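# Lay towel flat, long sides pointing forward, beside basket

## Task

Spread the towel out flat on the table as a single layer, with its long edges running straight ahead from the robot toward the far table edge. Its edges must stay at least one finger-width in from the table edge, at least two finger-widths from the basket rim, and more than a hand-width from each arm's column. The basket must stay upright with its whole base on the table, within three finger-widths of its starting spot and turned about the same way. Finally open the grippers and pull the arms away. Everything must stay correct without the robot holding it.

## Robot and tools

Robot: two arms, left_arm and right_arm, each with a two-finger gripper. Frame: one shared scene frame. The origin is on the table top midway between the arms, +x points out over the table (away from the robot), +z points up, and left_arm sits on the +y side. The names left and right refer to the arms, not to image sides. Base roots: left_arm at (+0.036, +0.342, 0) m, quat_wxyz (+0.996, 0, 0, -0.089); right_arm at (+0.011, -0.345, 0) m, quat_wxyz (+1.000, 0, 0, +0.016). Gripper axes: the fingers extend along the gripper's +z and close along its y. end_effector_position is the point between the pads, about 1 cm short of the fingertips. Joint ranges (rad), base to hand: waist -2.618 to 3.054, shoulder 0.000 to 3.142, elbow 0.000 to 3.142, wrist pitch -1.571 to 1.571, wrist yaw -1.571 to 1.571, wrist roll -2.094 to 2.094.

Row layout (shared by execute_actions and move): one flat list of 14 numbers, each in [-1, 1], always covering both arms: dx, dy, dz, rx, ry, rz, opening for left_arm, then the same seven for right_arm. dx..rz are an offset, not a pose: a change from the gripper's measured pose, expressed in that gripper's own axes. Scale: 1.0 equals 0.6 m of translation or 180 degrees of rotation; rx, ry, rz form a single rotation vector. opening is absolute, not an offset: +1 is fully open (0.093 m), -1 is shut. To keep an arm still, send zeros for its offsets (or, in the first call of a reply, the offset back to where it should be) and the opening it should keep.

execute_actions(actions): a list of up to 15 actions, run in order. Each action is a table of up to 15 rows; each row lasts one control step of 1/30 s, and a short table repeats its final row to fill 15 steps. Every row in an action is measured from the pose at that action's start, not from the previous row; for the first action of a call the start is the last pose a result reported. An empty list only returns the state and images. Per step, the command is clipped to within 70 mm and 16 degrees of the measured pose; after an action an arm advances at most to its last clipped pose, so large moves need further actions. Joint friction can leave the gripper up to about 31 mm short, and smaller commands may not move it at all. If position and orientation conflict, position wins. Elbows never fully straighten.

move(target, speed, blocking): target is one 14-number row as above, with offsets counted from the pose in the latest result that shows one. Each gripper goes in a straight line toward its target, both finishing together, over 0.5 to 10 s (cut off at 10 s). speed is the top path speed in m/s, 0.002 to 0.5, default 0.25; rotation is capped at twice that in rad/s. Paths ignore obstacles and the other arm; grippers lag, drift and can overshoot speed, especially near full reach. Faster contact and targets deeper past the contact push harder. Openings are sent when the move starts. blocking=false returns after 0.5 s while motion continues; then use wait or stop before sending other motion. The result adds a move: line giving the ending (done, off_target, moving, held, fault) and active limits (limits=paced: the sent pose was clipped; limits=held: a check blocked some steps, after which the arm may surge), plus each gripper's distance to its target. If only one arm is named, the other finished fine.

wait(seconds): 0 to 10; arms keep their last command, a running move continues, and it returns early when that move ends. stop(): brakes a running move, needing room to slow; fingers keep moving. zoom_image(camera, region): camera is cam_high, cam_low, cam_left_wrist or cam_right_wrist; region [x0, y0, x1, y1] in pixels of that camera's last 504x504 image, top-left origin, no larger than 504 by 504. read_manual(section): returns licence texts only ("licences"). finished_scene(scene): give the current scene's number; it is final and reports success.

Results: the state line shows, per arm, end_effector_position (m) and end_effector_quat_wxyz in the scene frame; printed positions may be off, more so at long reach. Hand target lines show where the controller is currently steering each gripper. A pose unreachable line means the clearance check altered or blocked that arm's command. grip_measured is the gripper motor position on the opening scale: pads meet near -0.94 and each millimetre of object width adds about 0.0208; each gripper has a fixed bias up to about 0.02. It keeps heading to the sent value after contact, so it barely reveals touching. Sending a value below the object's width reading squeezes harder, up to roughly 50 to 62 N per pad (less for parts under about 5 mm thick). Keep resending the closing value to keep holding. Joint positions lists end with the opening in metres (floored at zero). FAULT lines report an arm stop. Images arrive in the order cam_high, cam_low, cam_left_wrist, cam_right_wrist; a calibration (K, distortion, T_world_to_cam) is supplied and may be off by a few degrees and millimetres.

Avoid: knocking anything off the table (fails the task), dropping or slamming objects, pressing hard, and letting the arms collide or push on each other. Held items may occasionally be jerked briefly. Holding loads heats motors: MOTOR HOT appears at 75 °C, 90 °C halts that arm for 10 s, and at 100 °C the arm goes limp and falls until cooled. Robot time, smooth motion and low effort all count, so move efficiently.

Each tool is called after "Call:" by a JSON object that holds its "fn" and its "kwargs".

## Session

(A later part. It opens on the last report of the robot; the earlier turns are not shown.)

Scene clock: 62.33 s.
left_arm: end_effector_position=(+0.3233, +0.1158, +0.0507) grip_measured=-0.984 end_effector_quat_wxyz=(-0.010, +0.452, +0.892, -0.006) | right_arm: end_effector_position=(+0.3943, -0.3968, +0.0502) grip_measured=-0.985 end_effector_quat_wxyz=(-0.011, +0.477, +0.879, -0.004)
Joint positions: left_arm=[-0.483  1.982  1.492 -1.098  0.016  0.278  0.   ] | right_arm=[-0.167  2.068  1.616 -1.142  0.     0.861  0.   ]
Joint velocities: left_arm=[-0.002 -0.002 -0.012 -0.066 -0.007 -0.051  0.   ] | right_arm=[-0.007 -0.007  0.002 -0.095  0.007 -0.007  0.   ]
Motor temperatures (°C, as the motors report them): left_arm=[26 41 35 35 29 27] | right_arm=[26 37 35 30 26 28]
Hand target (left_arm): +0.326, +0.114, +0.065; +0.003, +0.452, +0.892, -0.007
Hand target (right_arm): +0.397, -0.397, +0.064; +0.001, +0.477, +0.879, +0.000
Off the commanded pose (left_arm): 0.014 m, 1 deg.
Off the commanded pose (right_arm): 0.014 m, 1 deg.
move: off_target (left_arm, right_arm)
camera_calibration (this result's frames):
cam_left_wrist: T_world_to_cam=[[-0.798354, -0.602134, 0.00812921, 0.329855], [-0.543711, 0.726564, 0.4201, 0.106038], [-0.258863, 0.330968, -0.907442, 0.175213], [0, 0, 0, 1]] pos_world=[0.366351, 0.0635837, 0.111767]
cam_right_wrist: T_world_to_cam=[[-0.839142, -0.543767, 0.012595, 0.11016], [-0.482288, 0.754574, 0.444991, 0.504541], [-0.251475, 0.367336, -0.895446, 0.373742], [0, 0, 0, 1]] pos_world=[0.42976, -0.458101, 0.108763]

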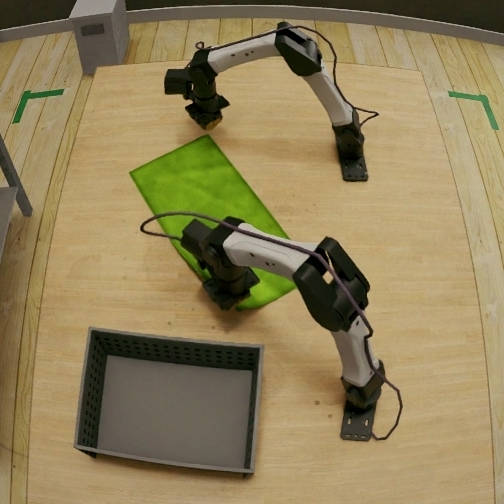

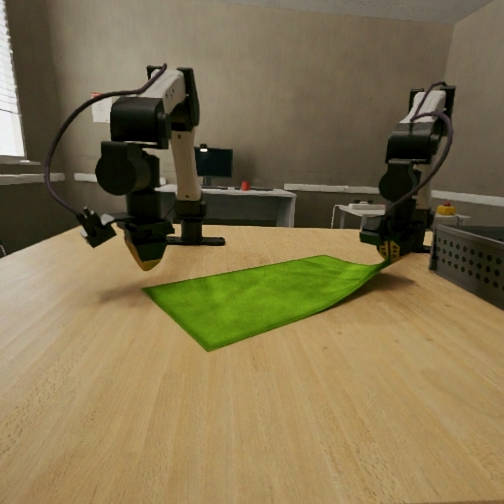

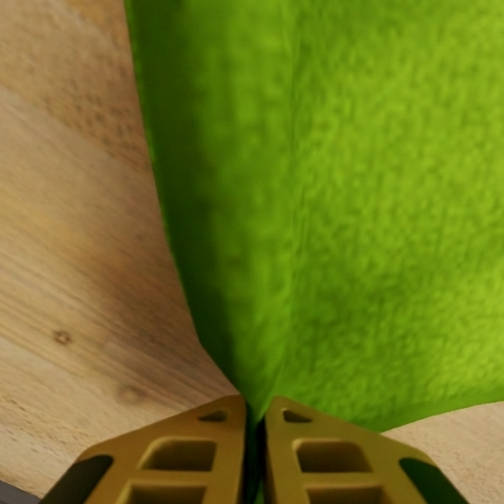

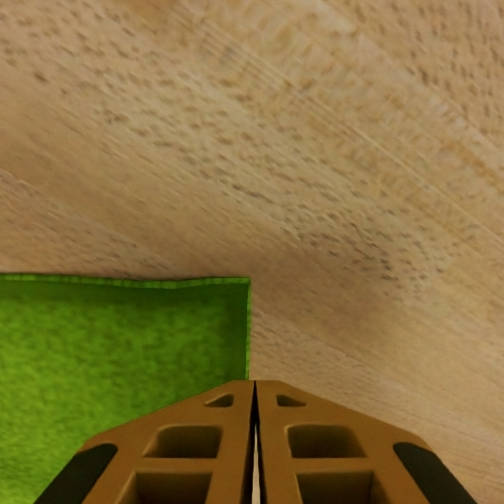

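Need the edge close to the outer finger: shift right inward 2 cm.

Call:
{"fn": "move", "kwargs": {"target": [0,0,0,0,0,0,-1,0.015,0.04,0.0,0,0,0,0.1], "speed": 0.06}}

Call:
{"fn": "move", "kwargs": {"target": [0,0,0,0,0,0,-1,0,0,0.09,0,0,0,0.1], "speed": 0.05}}

Call:
{"fn": "move", "kwargs": {"target": [0,0,0,0,0,0,-1,0,0,0.03,0,0,0,-1]}}

Call:
{"fn": "move", "kwargs": {"target": [0,0,0,0,0,0,-1,0.02,0,-0.08,0,0,0,-1], "speed": 0.06}}

Scene clock: 72.63 s.
left_arm: end_effector_position=(+0.3231, +0.1159, +0.0507) grip_measured=-0.984 end_effector_quat_wxyz=(-0.010, +0.452, +0.892, -0.006) | right_arm: end_effector_position=(+0.4076, -0.3793, +0.0506) grip_measured=+0.098 end_effector_quat_wxyz=(-0.004, +0.476, +0.880, -0.002)
Joint positions: left_arm=[-0.483  1.982  1.492 -1.099  0.016  0.278  0.   ] | right_arm=[-0.119  2.098  1.664 -1.146  0.     0.905  0.05 ]
Joint velocities: left_arm=[ 0.007 -0.012  0.007  0.037 -0.037  0.007  0.   ] | right_arm=[-0.012 -0.007 -0.012  0.037  0.022 -0.007 -0.   ]
Motor temperatures (°C, as the motors report them): left_arm=[26 43 36 34 29 27] | right_arm=[26 41 36 30 26 28]
Hand target (left_arm): +0.323, +0.116, +0.051; -0.010, +0.452, +0.892, -0.006
Hand target (right_arm): +0.409, -0.376, +0.050; -0.011, +0.477, +0.879, -0.004
Off the commanded pose (left_arm): 0.000 m, 0 deg.
Off the commanded pose (right_arm): 0.004 m, 1 deg.
move: done
camera_calibration (this result's frames):
cam_left_wrist: T_world_to_cam=[[-0.798346, -0.60214, 0.00842725, 0.329766], [-0.543331, 0.726268, 0.421101, 0.105654], [-0.259682, 0.331606, -0.906975, 0.175271], [0, 0, 0, 1]] pos_world=[0.366187, 0.0637111, 0.111697]
cam_right_wrist: T_world_to_cam=[[-0.837369, -0.546632, 0.00242904, 0.129517], [-0.490866, 0.753883, 0.436706, 0.501188], [-0.240549, 0.364492, -0.899601, 0.365705], [0, 0, 0, 1]] pos_world=[0.442439, -0.440335, 0.109802]

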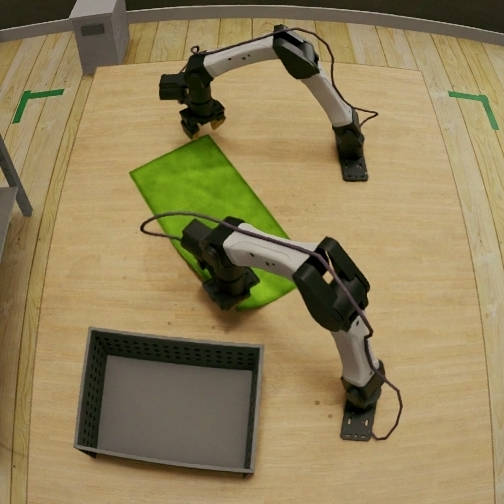

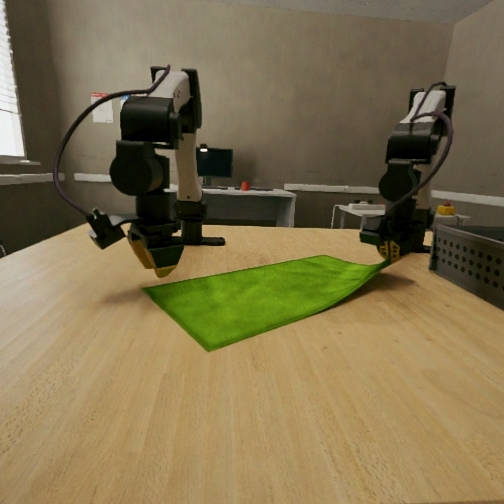

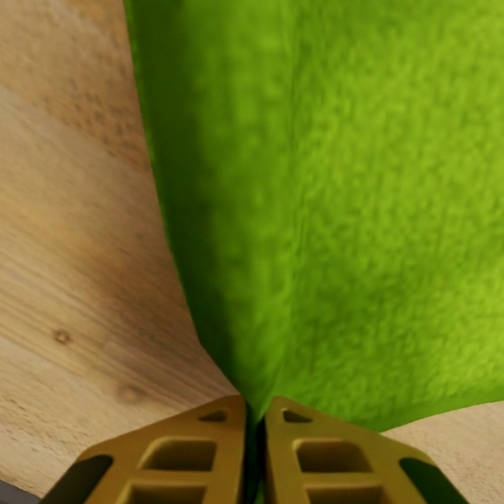

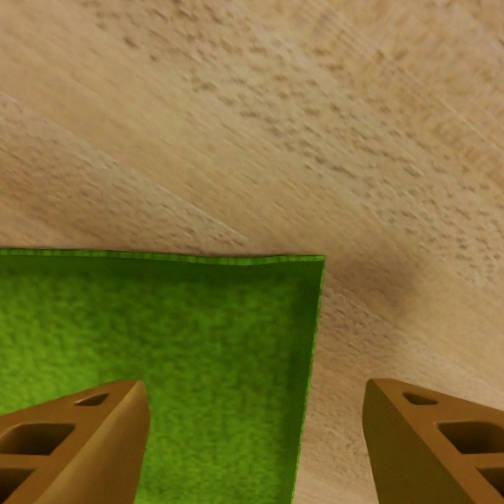

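Scene clock: 73.93 s.
left_arm: end_effector_position=(+0.3231, +0.1159, +0.0507) grip_measured=-0.984 end_effector_quat_wxyz=(-0.010, +0.452, +0.892, -0.006) | right_arm: end_effector_position=(+0.4068, -0.3791, +0.0172) grip_measured=+0.098 end_effector_quat_wxyz=(-0.001, +0.476, +0.880, -0.000)
Joint positions: left_arm=[-0.483  1.982  1.492 -1.099  0.016  0.278  0.   ] | right_arm=[-0.119  2.123  1.566 -1.016 -0.001  0.905  0.05 ]
Joint velocities: left_arm=[ 0.007 -0.007 -0.007  0.037 -0.007 -0.022  0.   ] | right_arm=[-0.017 -0.007 -0.007 -0.051  0.022 -0.022 -0.   ]
Motor temperatures (°C, as the motors report them): left_arm=[26 43 36 34 29 27] | right_arm=[26 41 36 30 26 28]
Hand target (left_arm): +0.323, +0.116, +0.051; -0.010, +0.452, +0.892, -0.006
Hand target (right_arm): +0.406, -0.380, -0.003; -0.005, +0.476, +0.880, -0.002
Off the commanded pose (left_arm): 0.000 m, 0 deg.
Off the commanded pose (right_arm): 0.021 m, 0 deg.
move: off_target (right_arm)
camera_calibration (this result's frames):
cam_left_wrist: T_world_to_cam=[[-0.798346, -0.60214, 0.00842725, 0.329766], [-0.543331, 0.726268, 0.421101, 0.105654], [-0.259682, 0.331606, -0.906975, 0.175271], [0, 0, 0, 1]] pos_world=[0.366187, 0.0637111, 0.111697]
cam_right_wrist: T_world_to_cam=[[-0.83737, -0.546626, -0.00338153, 0.129229], [-0.493716, 0.753633, 0.433914, 0.516324], [-0.234641, 0.365016, -0.900948, 0.33323], [0, 0, 0, 1]] pos_world=[0.441319, -0.440114, 0.0766195]

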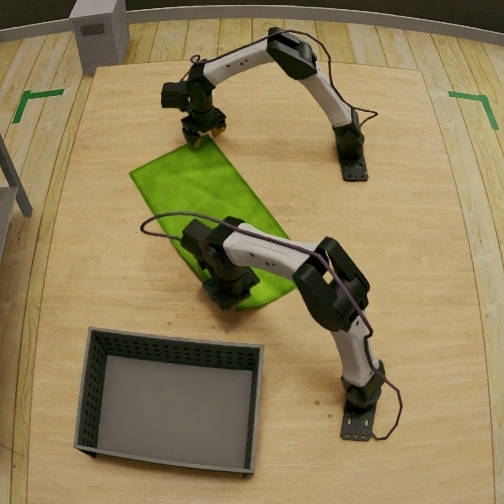

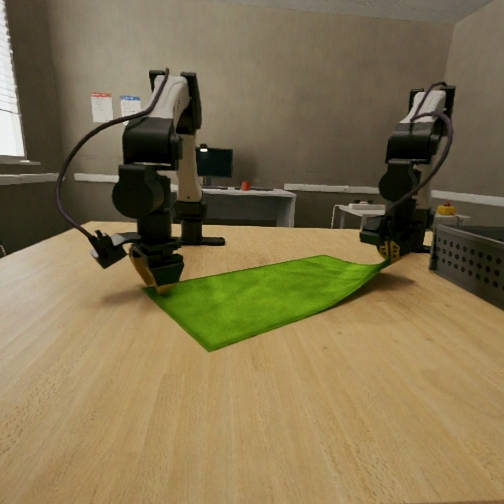

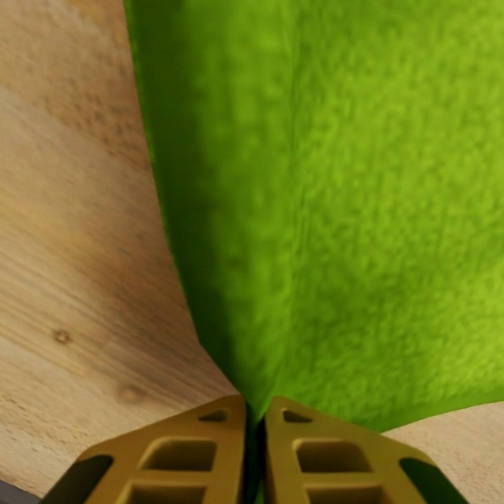

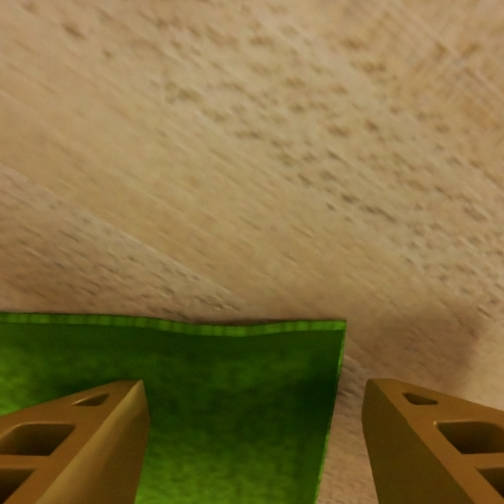

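Scene clock: 74.63 s.
left_arm: end_effector_position=(+0.3232, +0.1157, +0.0507) grip_measured=-0.984 end_effector_quat_wxyz=(-0.010, +0.452, +0.892, -0.006) | right_arm: end_effector_position=(+0.4093, -0.3769, +0.0172) grip_measured=-0.979 end_effector_quat_wxyz=(+0.000, +0.475, +0.880, +0.007)
Joint positions: left_arm=[-0.483  1.982  1.492 -1.098  0.016  0.278  0.   ] | right_arm=[-0.118  2.123  1.566 -1.007 -0.013  0.905  0.   ]
Joint velocities: left_arm=[ 0.007 -0.017  0.002  0.037 -0.022  0.022  0.   ] | right_arm=[ 0.002 -0.022  0.007 -0.007  0.007 -0.037  0.   ]
Motor temperatures (°C, as the motors report them): left_arm=[26 43 36 34 29 27] | right_arm=[26 41 36 30 26 28]
Hand target (left_arm): +0.323, +0.116, +0.051; -0.011, +0.452, +0.892, -0.006
Hand target (right_arm): +0.406, -0.379, -0.000; -0.002, +0.476, +0.880, -0.000
Off the commanded pose (left_arm): 0.000 m, 0 deg.
Off the commanded pose (right_arm): 0.018 m, 1 deg.
move: off_target (right_arm)
camera_calibration (this result's frames):
cam_left_wrist: T_world_to_cam=[[-0.798339, -0.602141, 0.00896504, 0.329661], [-0.543397, 0.726711, 0.420251, 0.10586], [-0.259565, 0.330631, -0.907364, 0.175454], [0, 0, 0, 1]] pos_world=[0.366247, 0.0635621, 0.111757]
cam_right_wrist: T_world_to_cam=[[-0.836831, -0.547161, -0.0181161, 0.132262], [-0.498736, 0.748287, 0.437412, 0.515858], [-0.225779, 0.375075, -0.899079, 0.333157], [0, 0, 0, 1]] pos_world=[0.443178, -0.4386, 0.0762876]

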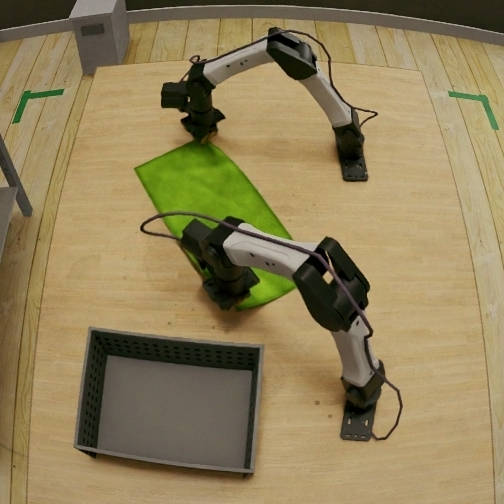

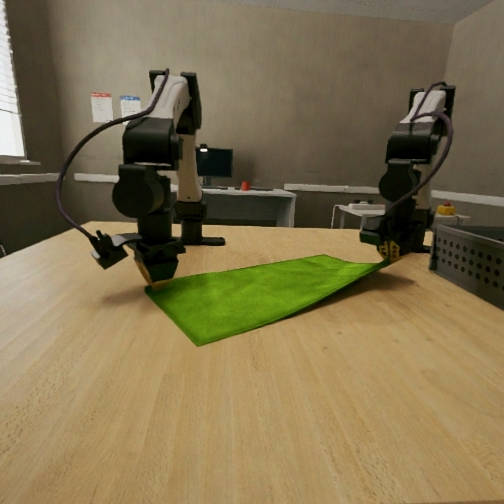

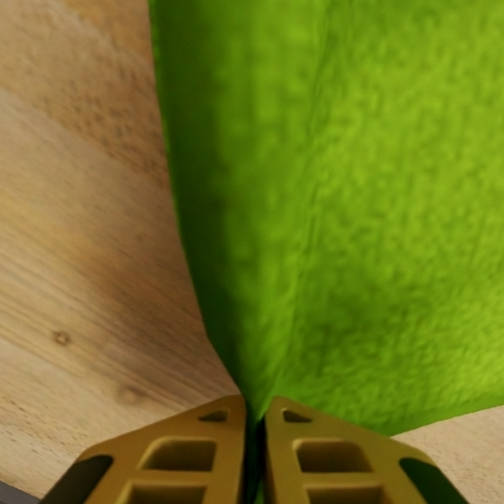

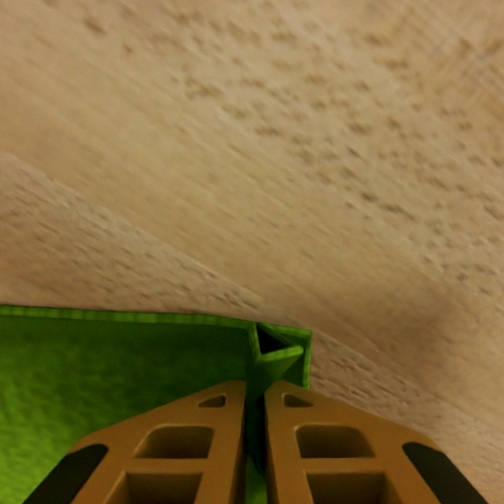

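Scene clock: 75.93 s.
left_arm: end_effector_position=(+0.3232, +0.1156, +0.0507) grip_measured=-0.984 end_effector_quat_wxyz=(-0.010, +0.452, +0.892, -0.007) | right_arm: end_effector_position=(+0.3988, -0.3697, +0.0498) grip_measured=-0.979 end_effector_quat_wxyz=(-0.014, +0.476, +0.880, +0.004)
Joint positions: left_arm=[-0.483  1.982  1.492 -1.098  0.017  0.278  0.   ] | right_arm=[-0.104  2.074  1.624 -1.142 -0.018  0.92   0.   ]
Joint velocities: left_arm=[-0.012 -0.027 -0.007 -0.037  0.007 -0.037  0.   ] | right_arm=[-0.007  0.007 -0.002 -0.022  0.066 -0.007  0.   ]
Motor temperatures (°C, as the motors report them): left_arm=[26 43 36 34 29 27] | right_arm=[26 41 36 30 26 28]
Hand target (left_arm): +0.323, +0.116, +0.051; -0.010, +0.452, +0.892, -0.006
Hand target (right_arm): +0.402, -0.367, +0.065; +0.000, +0.476, +0.880, +0.007
Off the commanded pose (left_arm): 0.000 m, 0 deg.
Off the commanded pose (right_arm): 0.016 m, 2 deg.
move: off_target (right_arm)
camera_calibration (this result's frames):
cam_left_wrist: T_world_to_cam=[[-0.798336, -0.602142, 0.00923393, 0.329608], [-0.54343, 0.726932, 0.419825, 0.105964], [-0.259507, 0.330143, -0.907558, 0.175545], [0, 0, 0, 1]] pos_world=[0.366277, 0.0634875, 0.111787]
cam_right_wrist: T_world_to_cam=[[-0.837294, -0.546751, 0.00144965, 0.127423], [-0.485913, 0.745336, 0.456467, 0.48383], [-0.250654, 0.381492, -0.889739, 0.369176], [0, 0, 0, 1]] pos_world=[0.434325, -0.431785, 0.107433]

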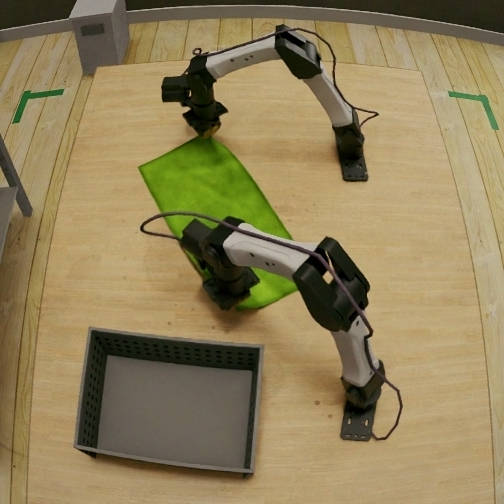

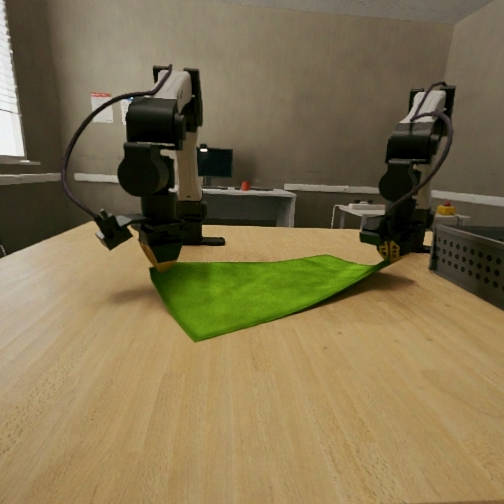

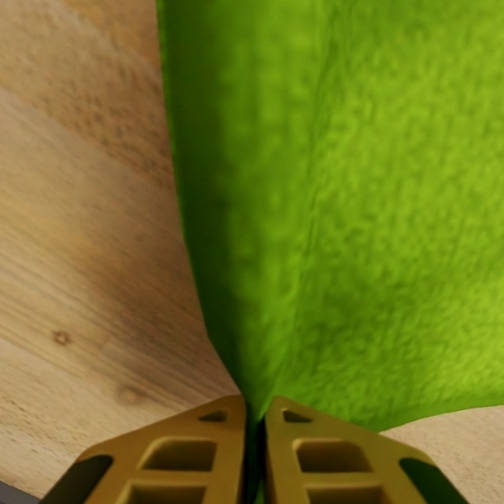

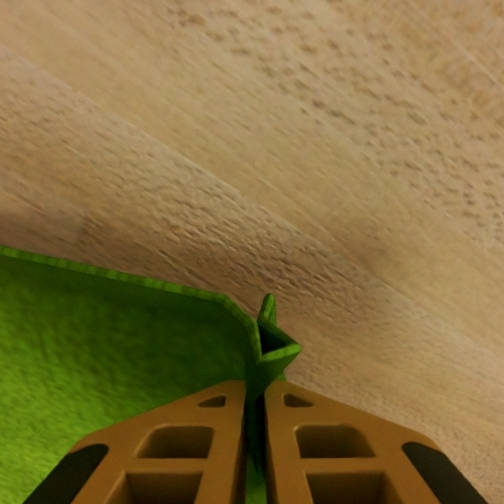

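Call:
{"fn": "move", "kwargs": {"target": [0.197,-0.245,0,0,0,-0.155,-1,0.121,0.18,0,0,0,-0.155,-1], "speed": 0.1}}

Call:
{"fn": "move", "kwargs": {"target": [0.165,-0.177,0,0,0,-0.155,-1,0.108,0.264,0,0,0,-0.155,-1], "speed": 0.1}}

Scene clock: 87.93 s.
left_arm: end_effector_position=(+0.1369, +0.1225, +0.0562) grip_measured=-0.984 end_effector_quat_wxyz=(-0.018, +0.227, +0.974, +0.001) | right_arm: end_effector_position=(+0.4459, -0.2513, +0.0506) grip_measured=-0.979 end_effector_quat_wxyz=(-0.010, +0.257, +0.966, +0.010)
Joint positions: left_arm=[-0.945  1.525  0.967 -1.037  0.027 -0.665  0.   ] | right_arm=[ 0.169  2.298  1.988 -1.269 -0.027  0.721  0.   ]
Joint velocities: left_arm=[ 0.002 -0.012  0.002  0.066  0.007 -0.066  0.   ] | right_arm=[-0.022 -0.027  0.007  0.007 -0.037 -0.066  0.   ]
Motor temperatures (°C, as the motors report them): left_arm=[26 43 36 33 29 27] | right_arm=[26 44 37 30 26 28]
Hand target (left_arm): +0.132, +0.124, +0.056; -0.018, +0.224, +0.974, -0.006
Hand target (right_arm): +0.446, -0.248, +0.050; -0.014, +0.249, +0.968, +0.008
Off the commanded pose (left_arm): 0.003 m, 1 deg.
Off the commanded pose (right_arm): 0.004 m, 1 deg.
move: done
camera_calibration (this result's frames):
cam_left_wrist: T_world_to_cam=[[-0.428892, -0.903339, -0.00554244, 0.172092], [-0.812045, 0.382844, 0.44047, 0.0751697], [-0.395771, 0.193415, -0.89775, 0.164728], [0, 0, 0, 1]] pos_world=[0.200045, 0.0948186, 0.115728]
cam_right_wrist: T_world_to_cam=[[-0.497304, -0.867369, -0.0189922, 0.000488333], [-0.777519, 0.435863, 0.453309, 0.470561], [-0.384908, 0.240199, -0.891151, 0.36098], [0, 0, 0, 1]] pos_world=[0.505057, -0.291383, 0.108388]

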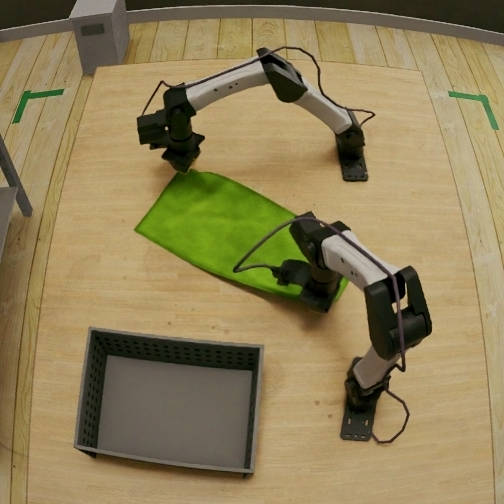

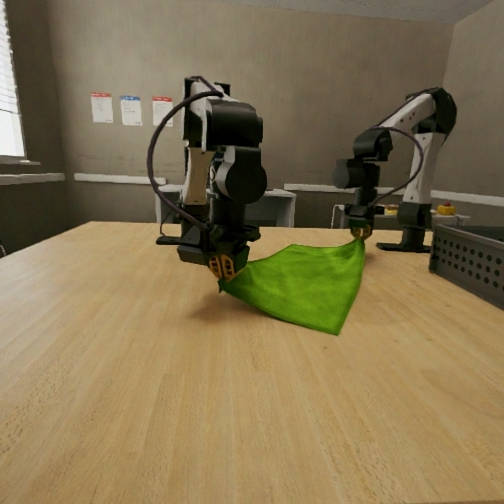

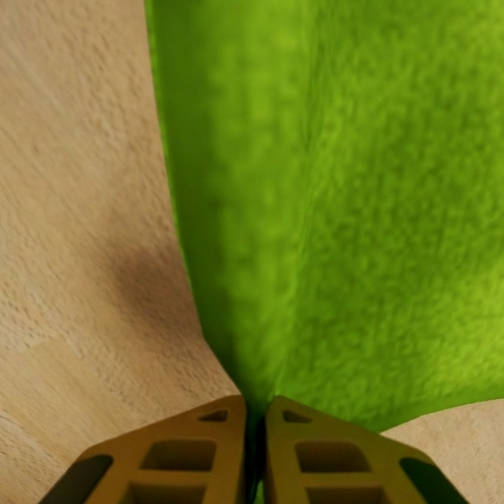

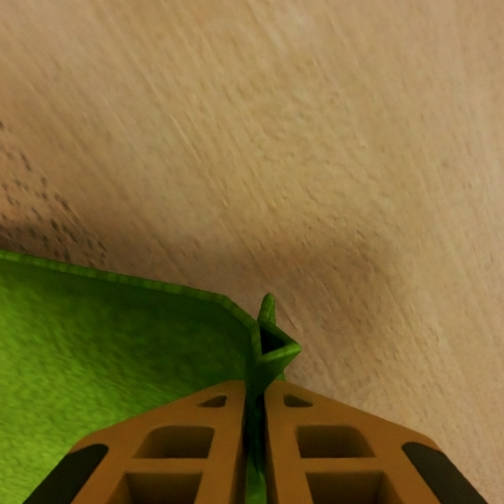

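Scene clock: 90.87 s.
left_arm: end_effector_position=(+0.0038, +0.0798, +0.0560) grip_measured=-0.984 end_effector_quat_wxyz=(-0.017, -0.012, +1.000, +0.014) | right_arm: end_effector_position=(+0.4641, -0.0838, +0.0534) grip_measured=-0.979 end_effector_quat_wxyz=(+0.028, +0.023, +0.999, +0.035)
Joint positions: left_arm=[-1.492  1.612  1.054 -1.037  0.036 -1.695  0.   ] | right_arm=[ 0.48   2.741  2.818 -1.564 -0.031  0.56   0.   ]
Joint velocities: left_arm=[ 0.002 -0.007 -0.012 -0.007 -0.022 -0.022  0.   ] | right_arm=[ 0.002 -0.007  0.002  0.022 -0.022 -0.066  0.   ]
Motor temperatures (°C, as the motors report them): left_arm=[26 43 36 33 29 27] | right_arm=[26 44 37 30 26 28]
Hand target (left_arm): -0.002, +0.072, +0.059; -0.025, -0.015, +1.000, +0.008
Hand target (right_arm): +0.463, -0.082, +0.052; +0.027, +0.017, +0.999, +0.035
Off the commanded pose (left_arm): 0.010 m, 1 deg.
Off the commanded pose (right_arm): 0.005 m, 5 deg.
joint sent to its limit (right arm) — the command would take joint 4 (wrist pitch) past its lower limit, so that joint was sent only as far as its limit.
move: off_target (right_arm)
camera_calibration (this result's frames):
cam_left_wrist: T_world_to_cam=[[0.0380686, -0.998437, -0.0409178, 0.0842828], [-0.897474, -0.052168, 0.43797, 0.0186762], [-0.43942, 0.0200498, -0.898058, 0.13417], [0, 0, 0, 1]] pos_world=[0.0725098, 0.0824353, 0.115761]
cam_right_wrist: T_world_to_cam=[[-0.0446528, -0.99612, -0.0758394, -0.0630299], [-0.924403, 0.0124144, 0.381214, 0.446901], [-0.378793, 0.0871285, -0.921371, 0.316191], [0, 0, 0, 1]] pos_world=[0.530074, -0.0958826, 0.116184]

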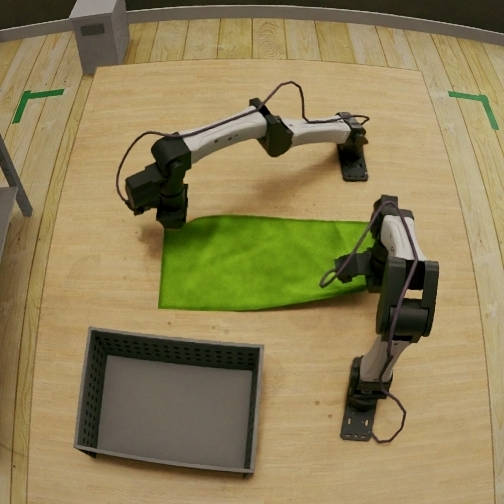

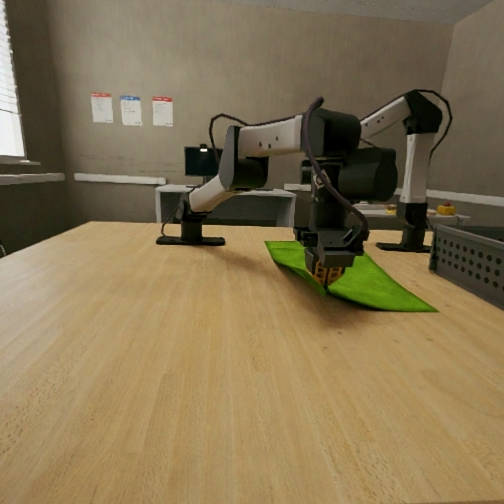

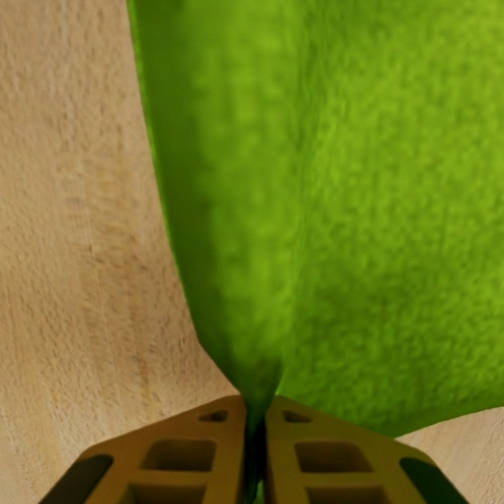

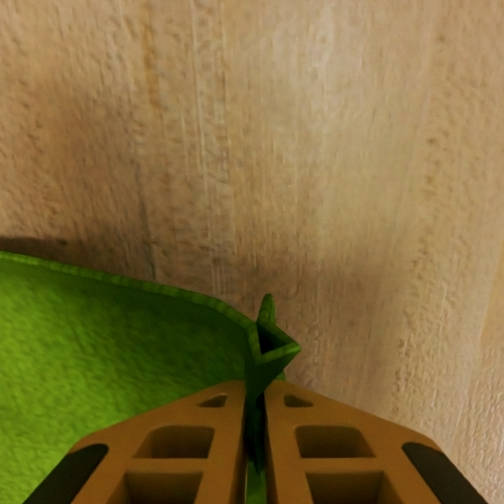

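Call:
{"fn": "move", "kwargs": {"target": [0.015,-0.04,0.055,0,0,0,-1,0,-0.045,0.05,0,0,0,-1], "speed": 0.06}}

Call:
{"fn": "move", "kwargs": {"target": [0,0,0,0,0,0,0.2,0,0,0,0,0,0,0.2]}}

Call:
{"fn": "move", "kwargs": {"target": [0,0.2,-0.25,0,0,0,0.2,0.2,-0.3,-0.25,0,0,0,0.2]}}

Scene clock: 98.67 s.
left_arm: end_effector_position=(-0.0018, +0.0668, +0.0248) grip_measured=-0.984 end_effector_quat_wxyz=(-0.015, -0.011, +0.999, +0.028) | right_arm: end_effector_position=(+0.4559, -0.1056, +0.0248) grip_measured=-0.979 end_effector_quat_wxyz=(+0.011, +0.022, +0.999, +0.029)
Joint positions: left_arm=[-1.508  1.733  1.054 -0.944  0.036 -1.707  0.   ] | right_arm=[ 0.447  2.57   2.371 -1.326 -0.04   0.525  0.   ]
Joint velocities: left_arm=[-0.002  0.002  0.007 -0.095 -0.007  0.007  0.   ] | right_arm=[-0.027 -0.022 -0.017  0.037 -0.007 -0.037  0.   ]
Motor temperatures (°C, as the motors report them): left_arm=[26 41 36 33 29 27] | right_arm=[26 47 37 30 26 28]
Hand target (left_arm): -0.005, +0.057, +0.022; -0.017, -0.012, +1.000, +0.015
Hand target (right_arm): +0.465, -0.109, +0.022; +0.027, +0.023, +0.999, +0.034
Off the commanded pose (left_arm): 0.011 m, 2 deg.
Off the commanded pose (right_arm): 0.010 m, 2 deg.
move: off_target (left_arm)
camera_calibration (this result's frames):
cam_left_wrist: T_world_to_cam=[[0.0351998, -0.997009, -0.0688067, 0.0707877], [-0.899174, -0.0616441, 0.433227, 0.0274129], [-0.436173, 0.0466196, -0.898654, 0.102203], [0, 0, 0, 1]] pos_world=[0.0667354, 0.0675011, 0.0848398]
cam_right_wrist: T_world_to_cam=[[-0.0439174, -0.997066, -0.0626935, -0.0880117], [-0.910816, 0.0141769, 0.412569, 0.443774], [-0.410469, 0.0752212, -0.908767, 0.301475], [0, 0, 0, 1]] pos_world=[0.524078, -0.116722, 0.0853651]

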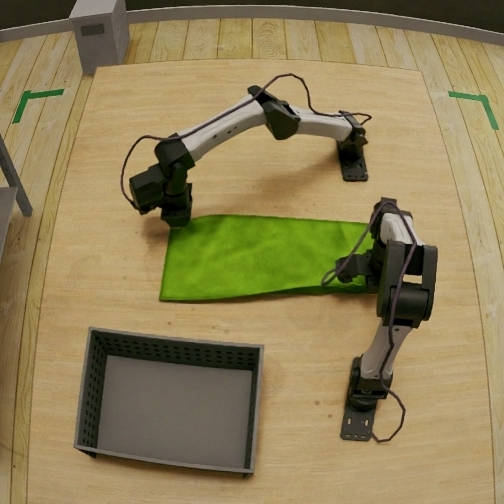

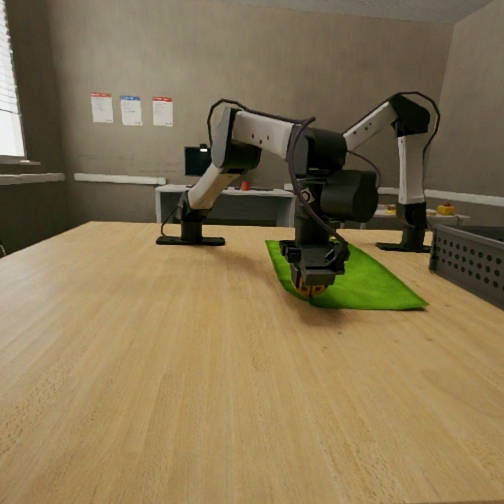

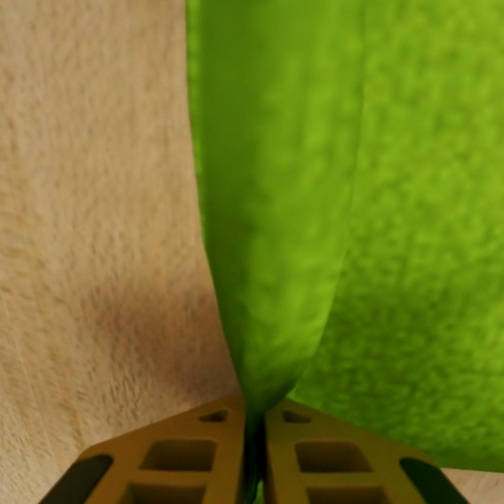

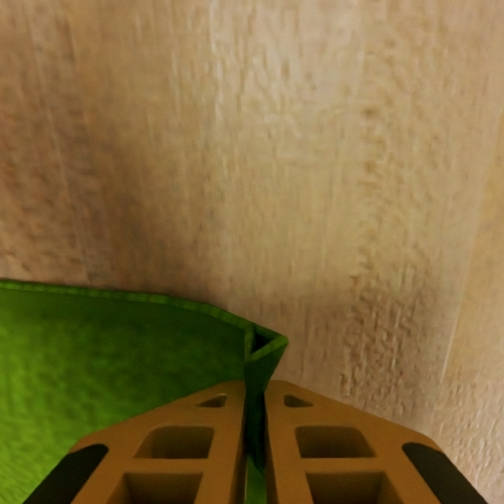

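Scene clock: 99.17 s.
left_arm: end_effector_position=(-0.0018, +0.0668, +0.0248) grip_measured=+0.197 end_effector_quat_wxyz=(-0.015, -0.011, +0.999, +0.028) | right_arm: end_effector_position=(+0.4559, -0.1056, +0.0249) grip_measured=+0.198 end_effector_quat_wxyz=(+0.011, +0.022, +0.999, +0.029)
Joint positions: left_arm=[-1.508  1.733  1.054 -0.944  0.036 -1.707  0.055] | right_arm=[ 0.447  2.57   2.371 -1.326 -0.04   0.525  0.055]
Joint velocities: left_arm=[-0.012 -0.012 -0.002  0.007 -0.066 -0.007  0.001] | right_arm=[-0.017 -0.007  0.012 -0.051  0.022 -0.007 -0.   ]
Motor temperatures (°C, as the motors report them): left_arm=[26 41 36 33 29 27] | right_arm=[26 48 37 30 26 28]
Hand target (left_arm): -0.002, +0.067, +0.025; -0.015, -0.011, +0.999, +0.028
Hand target (right_arm): +0.456, -0.106, +0.025; +0.011, +0.022, +0.999, +0.029
Off the commanded pose (left_arm): 0.000 m, 0 deg.
Off the commanded pose (right_arm): 0.000 m, 0 deg.
move: done
camera_calibration (this result's frames):
cam_left_wrist: T_world_to_cam=[[0.0351998, -0.997009, -0.0688067, 0.0707877], [-0.899174, -0.0616441, 0.433227, 0.0274129], [-0.436173, 0.0466196, -0.898654, 0.102203], [0, 0, 0, 1]] pos_world=[0.0667354, 0.0675011, 0.0848398]
cam_right_wrist: T_world_to_cam=[[-0.0438962, -0.997055, -0.062884, -0.0879869], [-0.910956, 0.0141042, 0.412263, 0.443789], [-0.410162, 0.0753813, -0.908892, 0.301534], [0, 0, 0, 1]] pos_world=[0.524087, -0.116717, 0.0855714]

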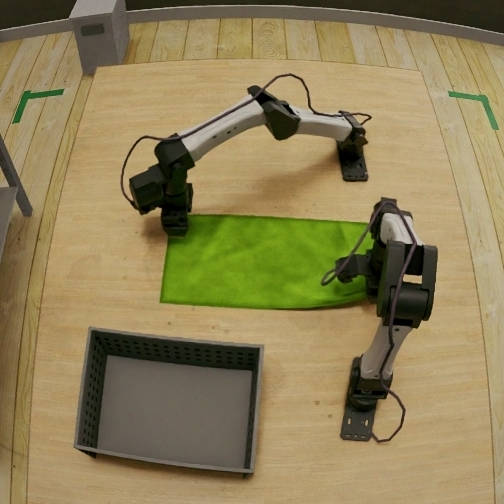

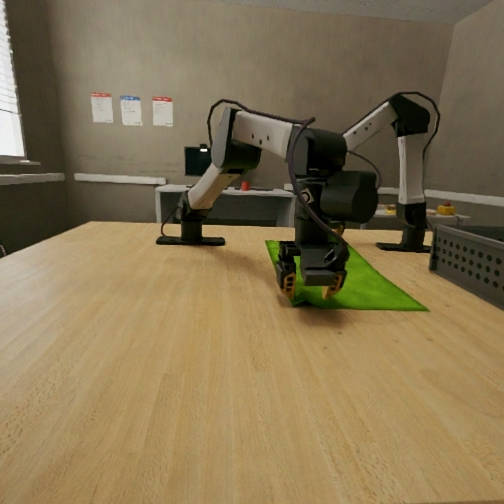

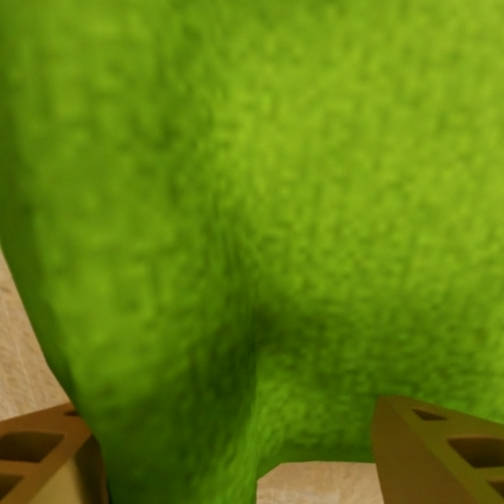

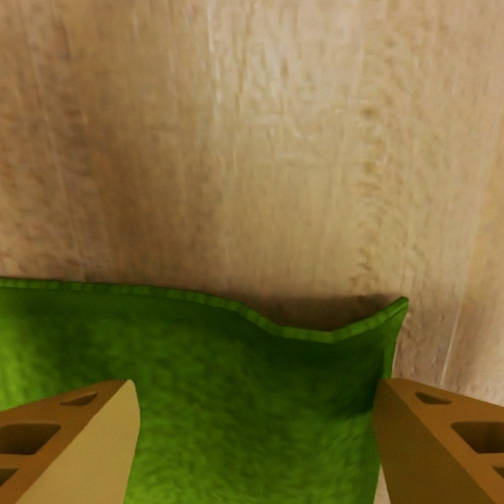

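Scene clock: 100.80 s.
left_arm: end_effector_position=(-0.0004, +0.1754, +0.1741) grip_measured=+0.197 end_effector_quat_wxyz=(-0.020, -0.010, +1.000, -0.009) | right_arm: end_effector_position=(+0.3370, -0.2866, +0.1652) grip_measured=+0.198 end_effector_quat_wxyz=(+0.024, +0.025, +0.999, +0.026)
Joint positions: left_arm=[-1.572  1.181  1.175 -1.541  0.036 -1.771  0.055] | right_arm=[ 0.123  1.751  1.646 -1.408 -0.043  0.207  0.055]
Joint velocities: left_arm=[-0.022 -0.002  0.007 -0.037 -0.095 -0.022  0.001] | right_arm=[-0.012 -0.012  0.007 -0.037  0.066 -0.066  0.001]
Motor temperatures (°C, as the motors report them): left_arm=[26 41 36 33 29 27] | right_arm=[26 48 37 30 26 28]
Hand target (left_arm): -0.002, +0.176, +0.182; -0.025, -0.011, +0.999, -0.018
Hand target (right_arm): +0.328, -0.288, +0.165; +0.013, +0.022, +0.999, +0.028
Off the commanded pose (left_arm): 0.008 m, 4 deg.
Off the commanded pose (right_arm): 0.013 m, 2 deg.
joint sent to its limit (left arm) — the command would take joint 4 (wrist pitch) past its lower limit, so that joint was sent only as far as its limit.
move: off_target (left_arm, right_arm)
camera_calibration (this result's frames):
cam_left_wrist: T_world_to_cam=[[0.0337302, -0.99942, 0.00476567, 0.176874], [-0.894795, -0.0280744, 0.445594, -0.0373379], [-0.445202, -0.0192943, -0.895222, 0.242845], [0, 0, 0, 1]] pos_world=[0.0687391, 0.180408, 0.233195]
cam_right_wrist: T_world_to_cam=[[-0.0492784, -0.99708, -0.0583418, -0.263792], [-0.921525, 0.0228621, 0.387646, 0.290347], [-0.38518, 0.072866, -0.91996, 0.386561], [0, 0, 0, 1]] pos_world=[0.403458, -0.297827, 0.227678]

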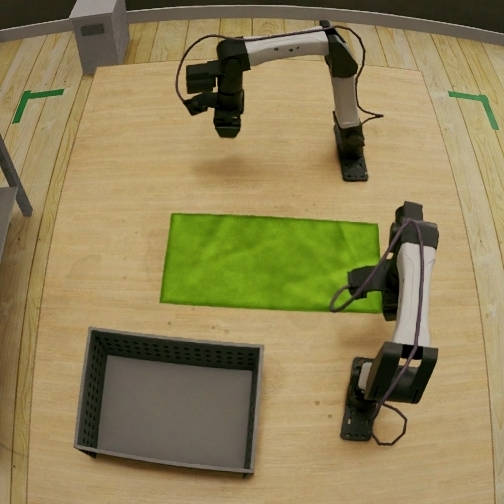

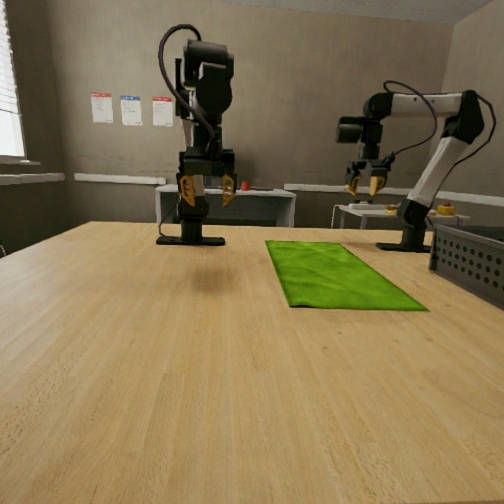

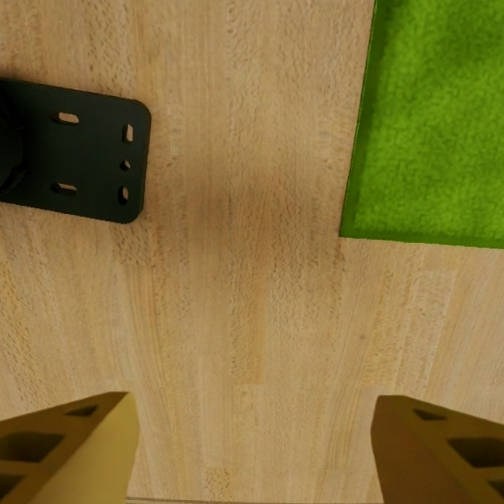

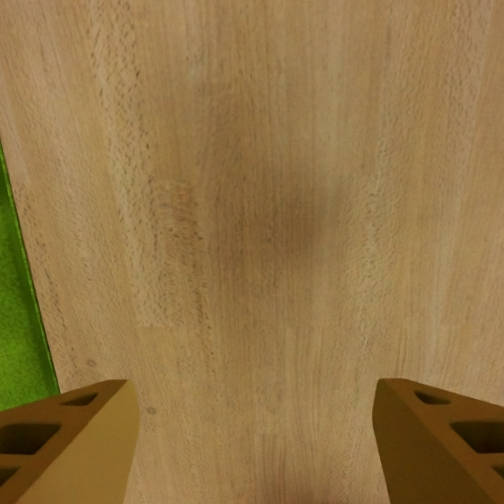

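About 4° off; acceptable.

Call:
{"fn": "finished_scene", "kwargs": {"scene": 2}}

The scene is finished: the task was done.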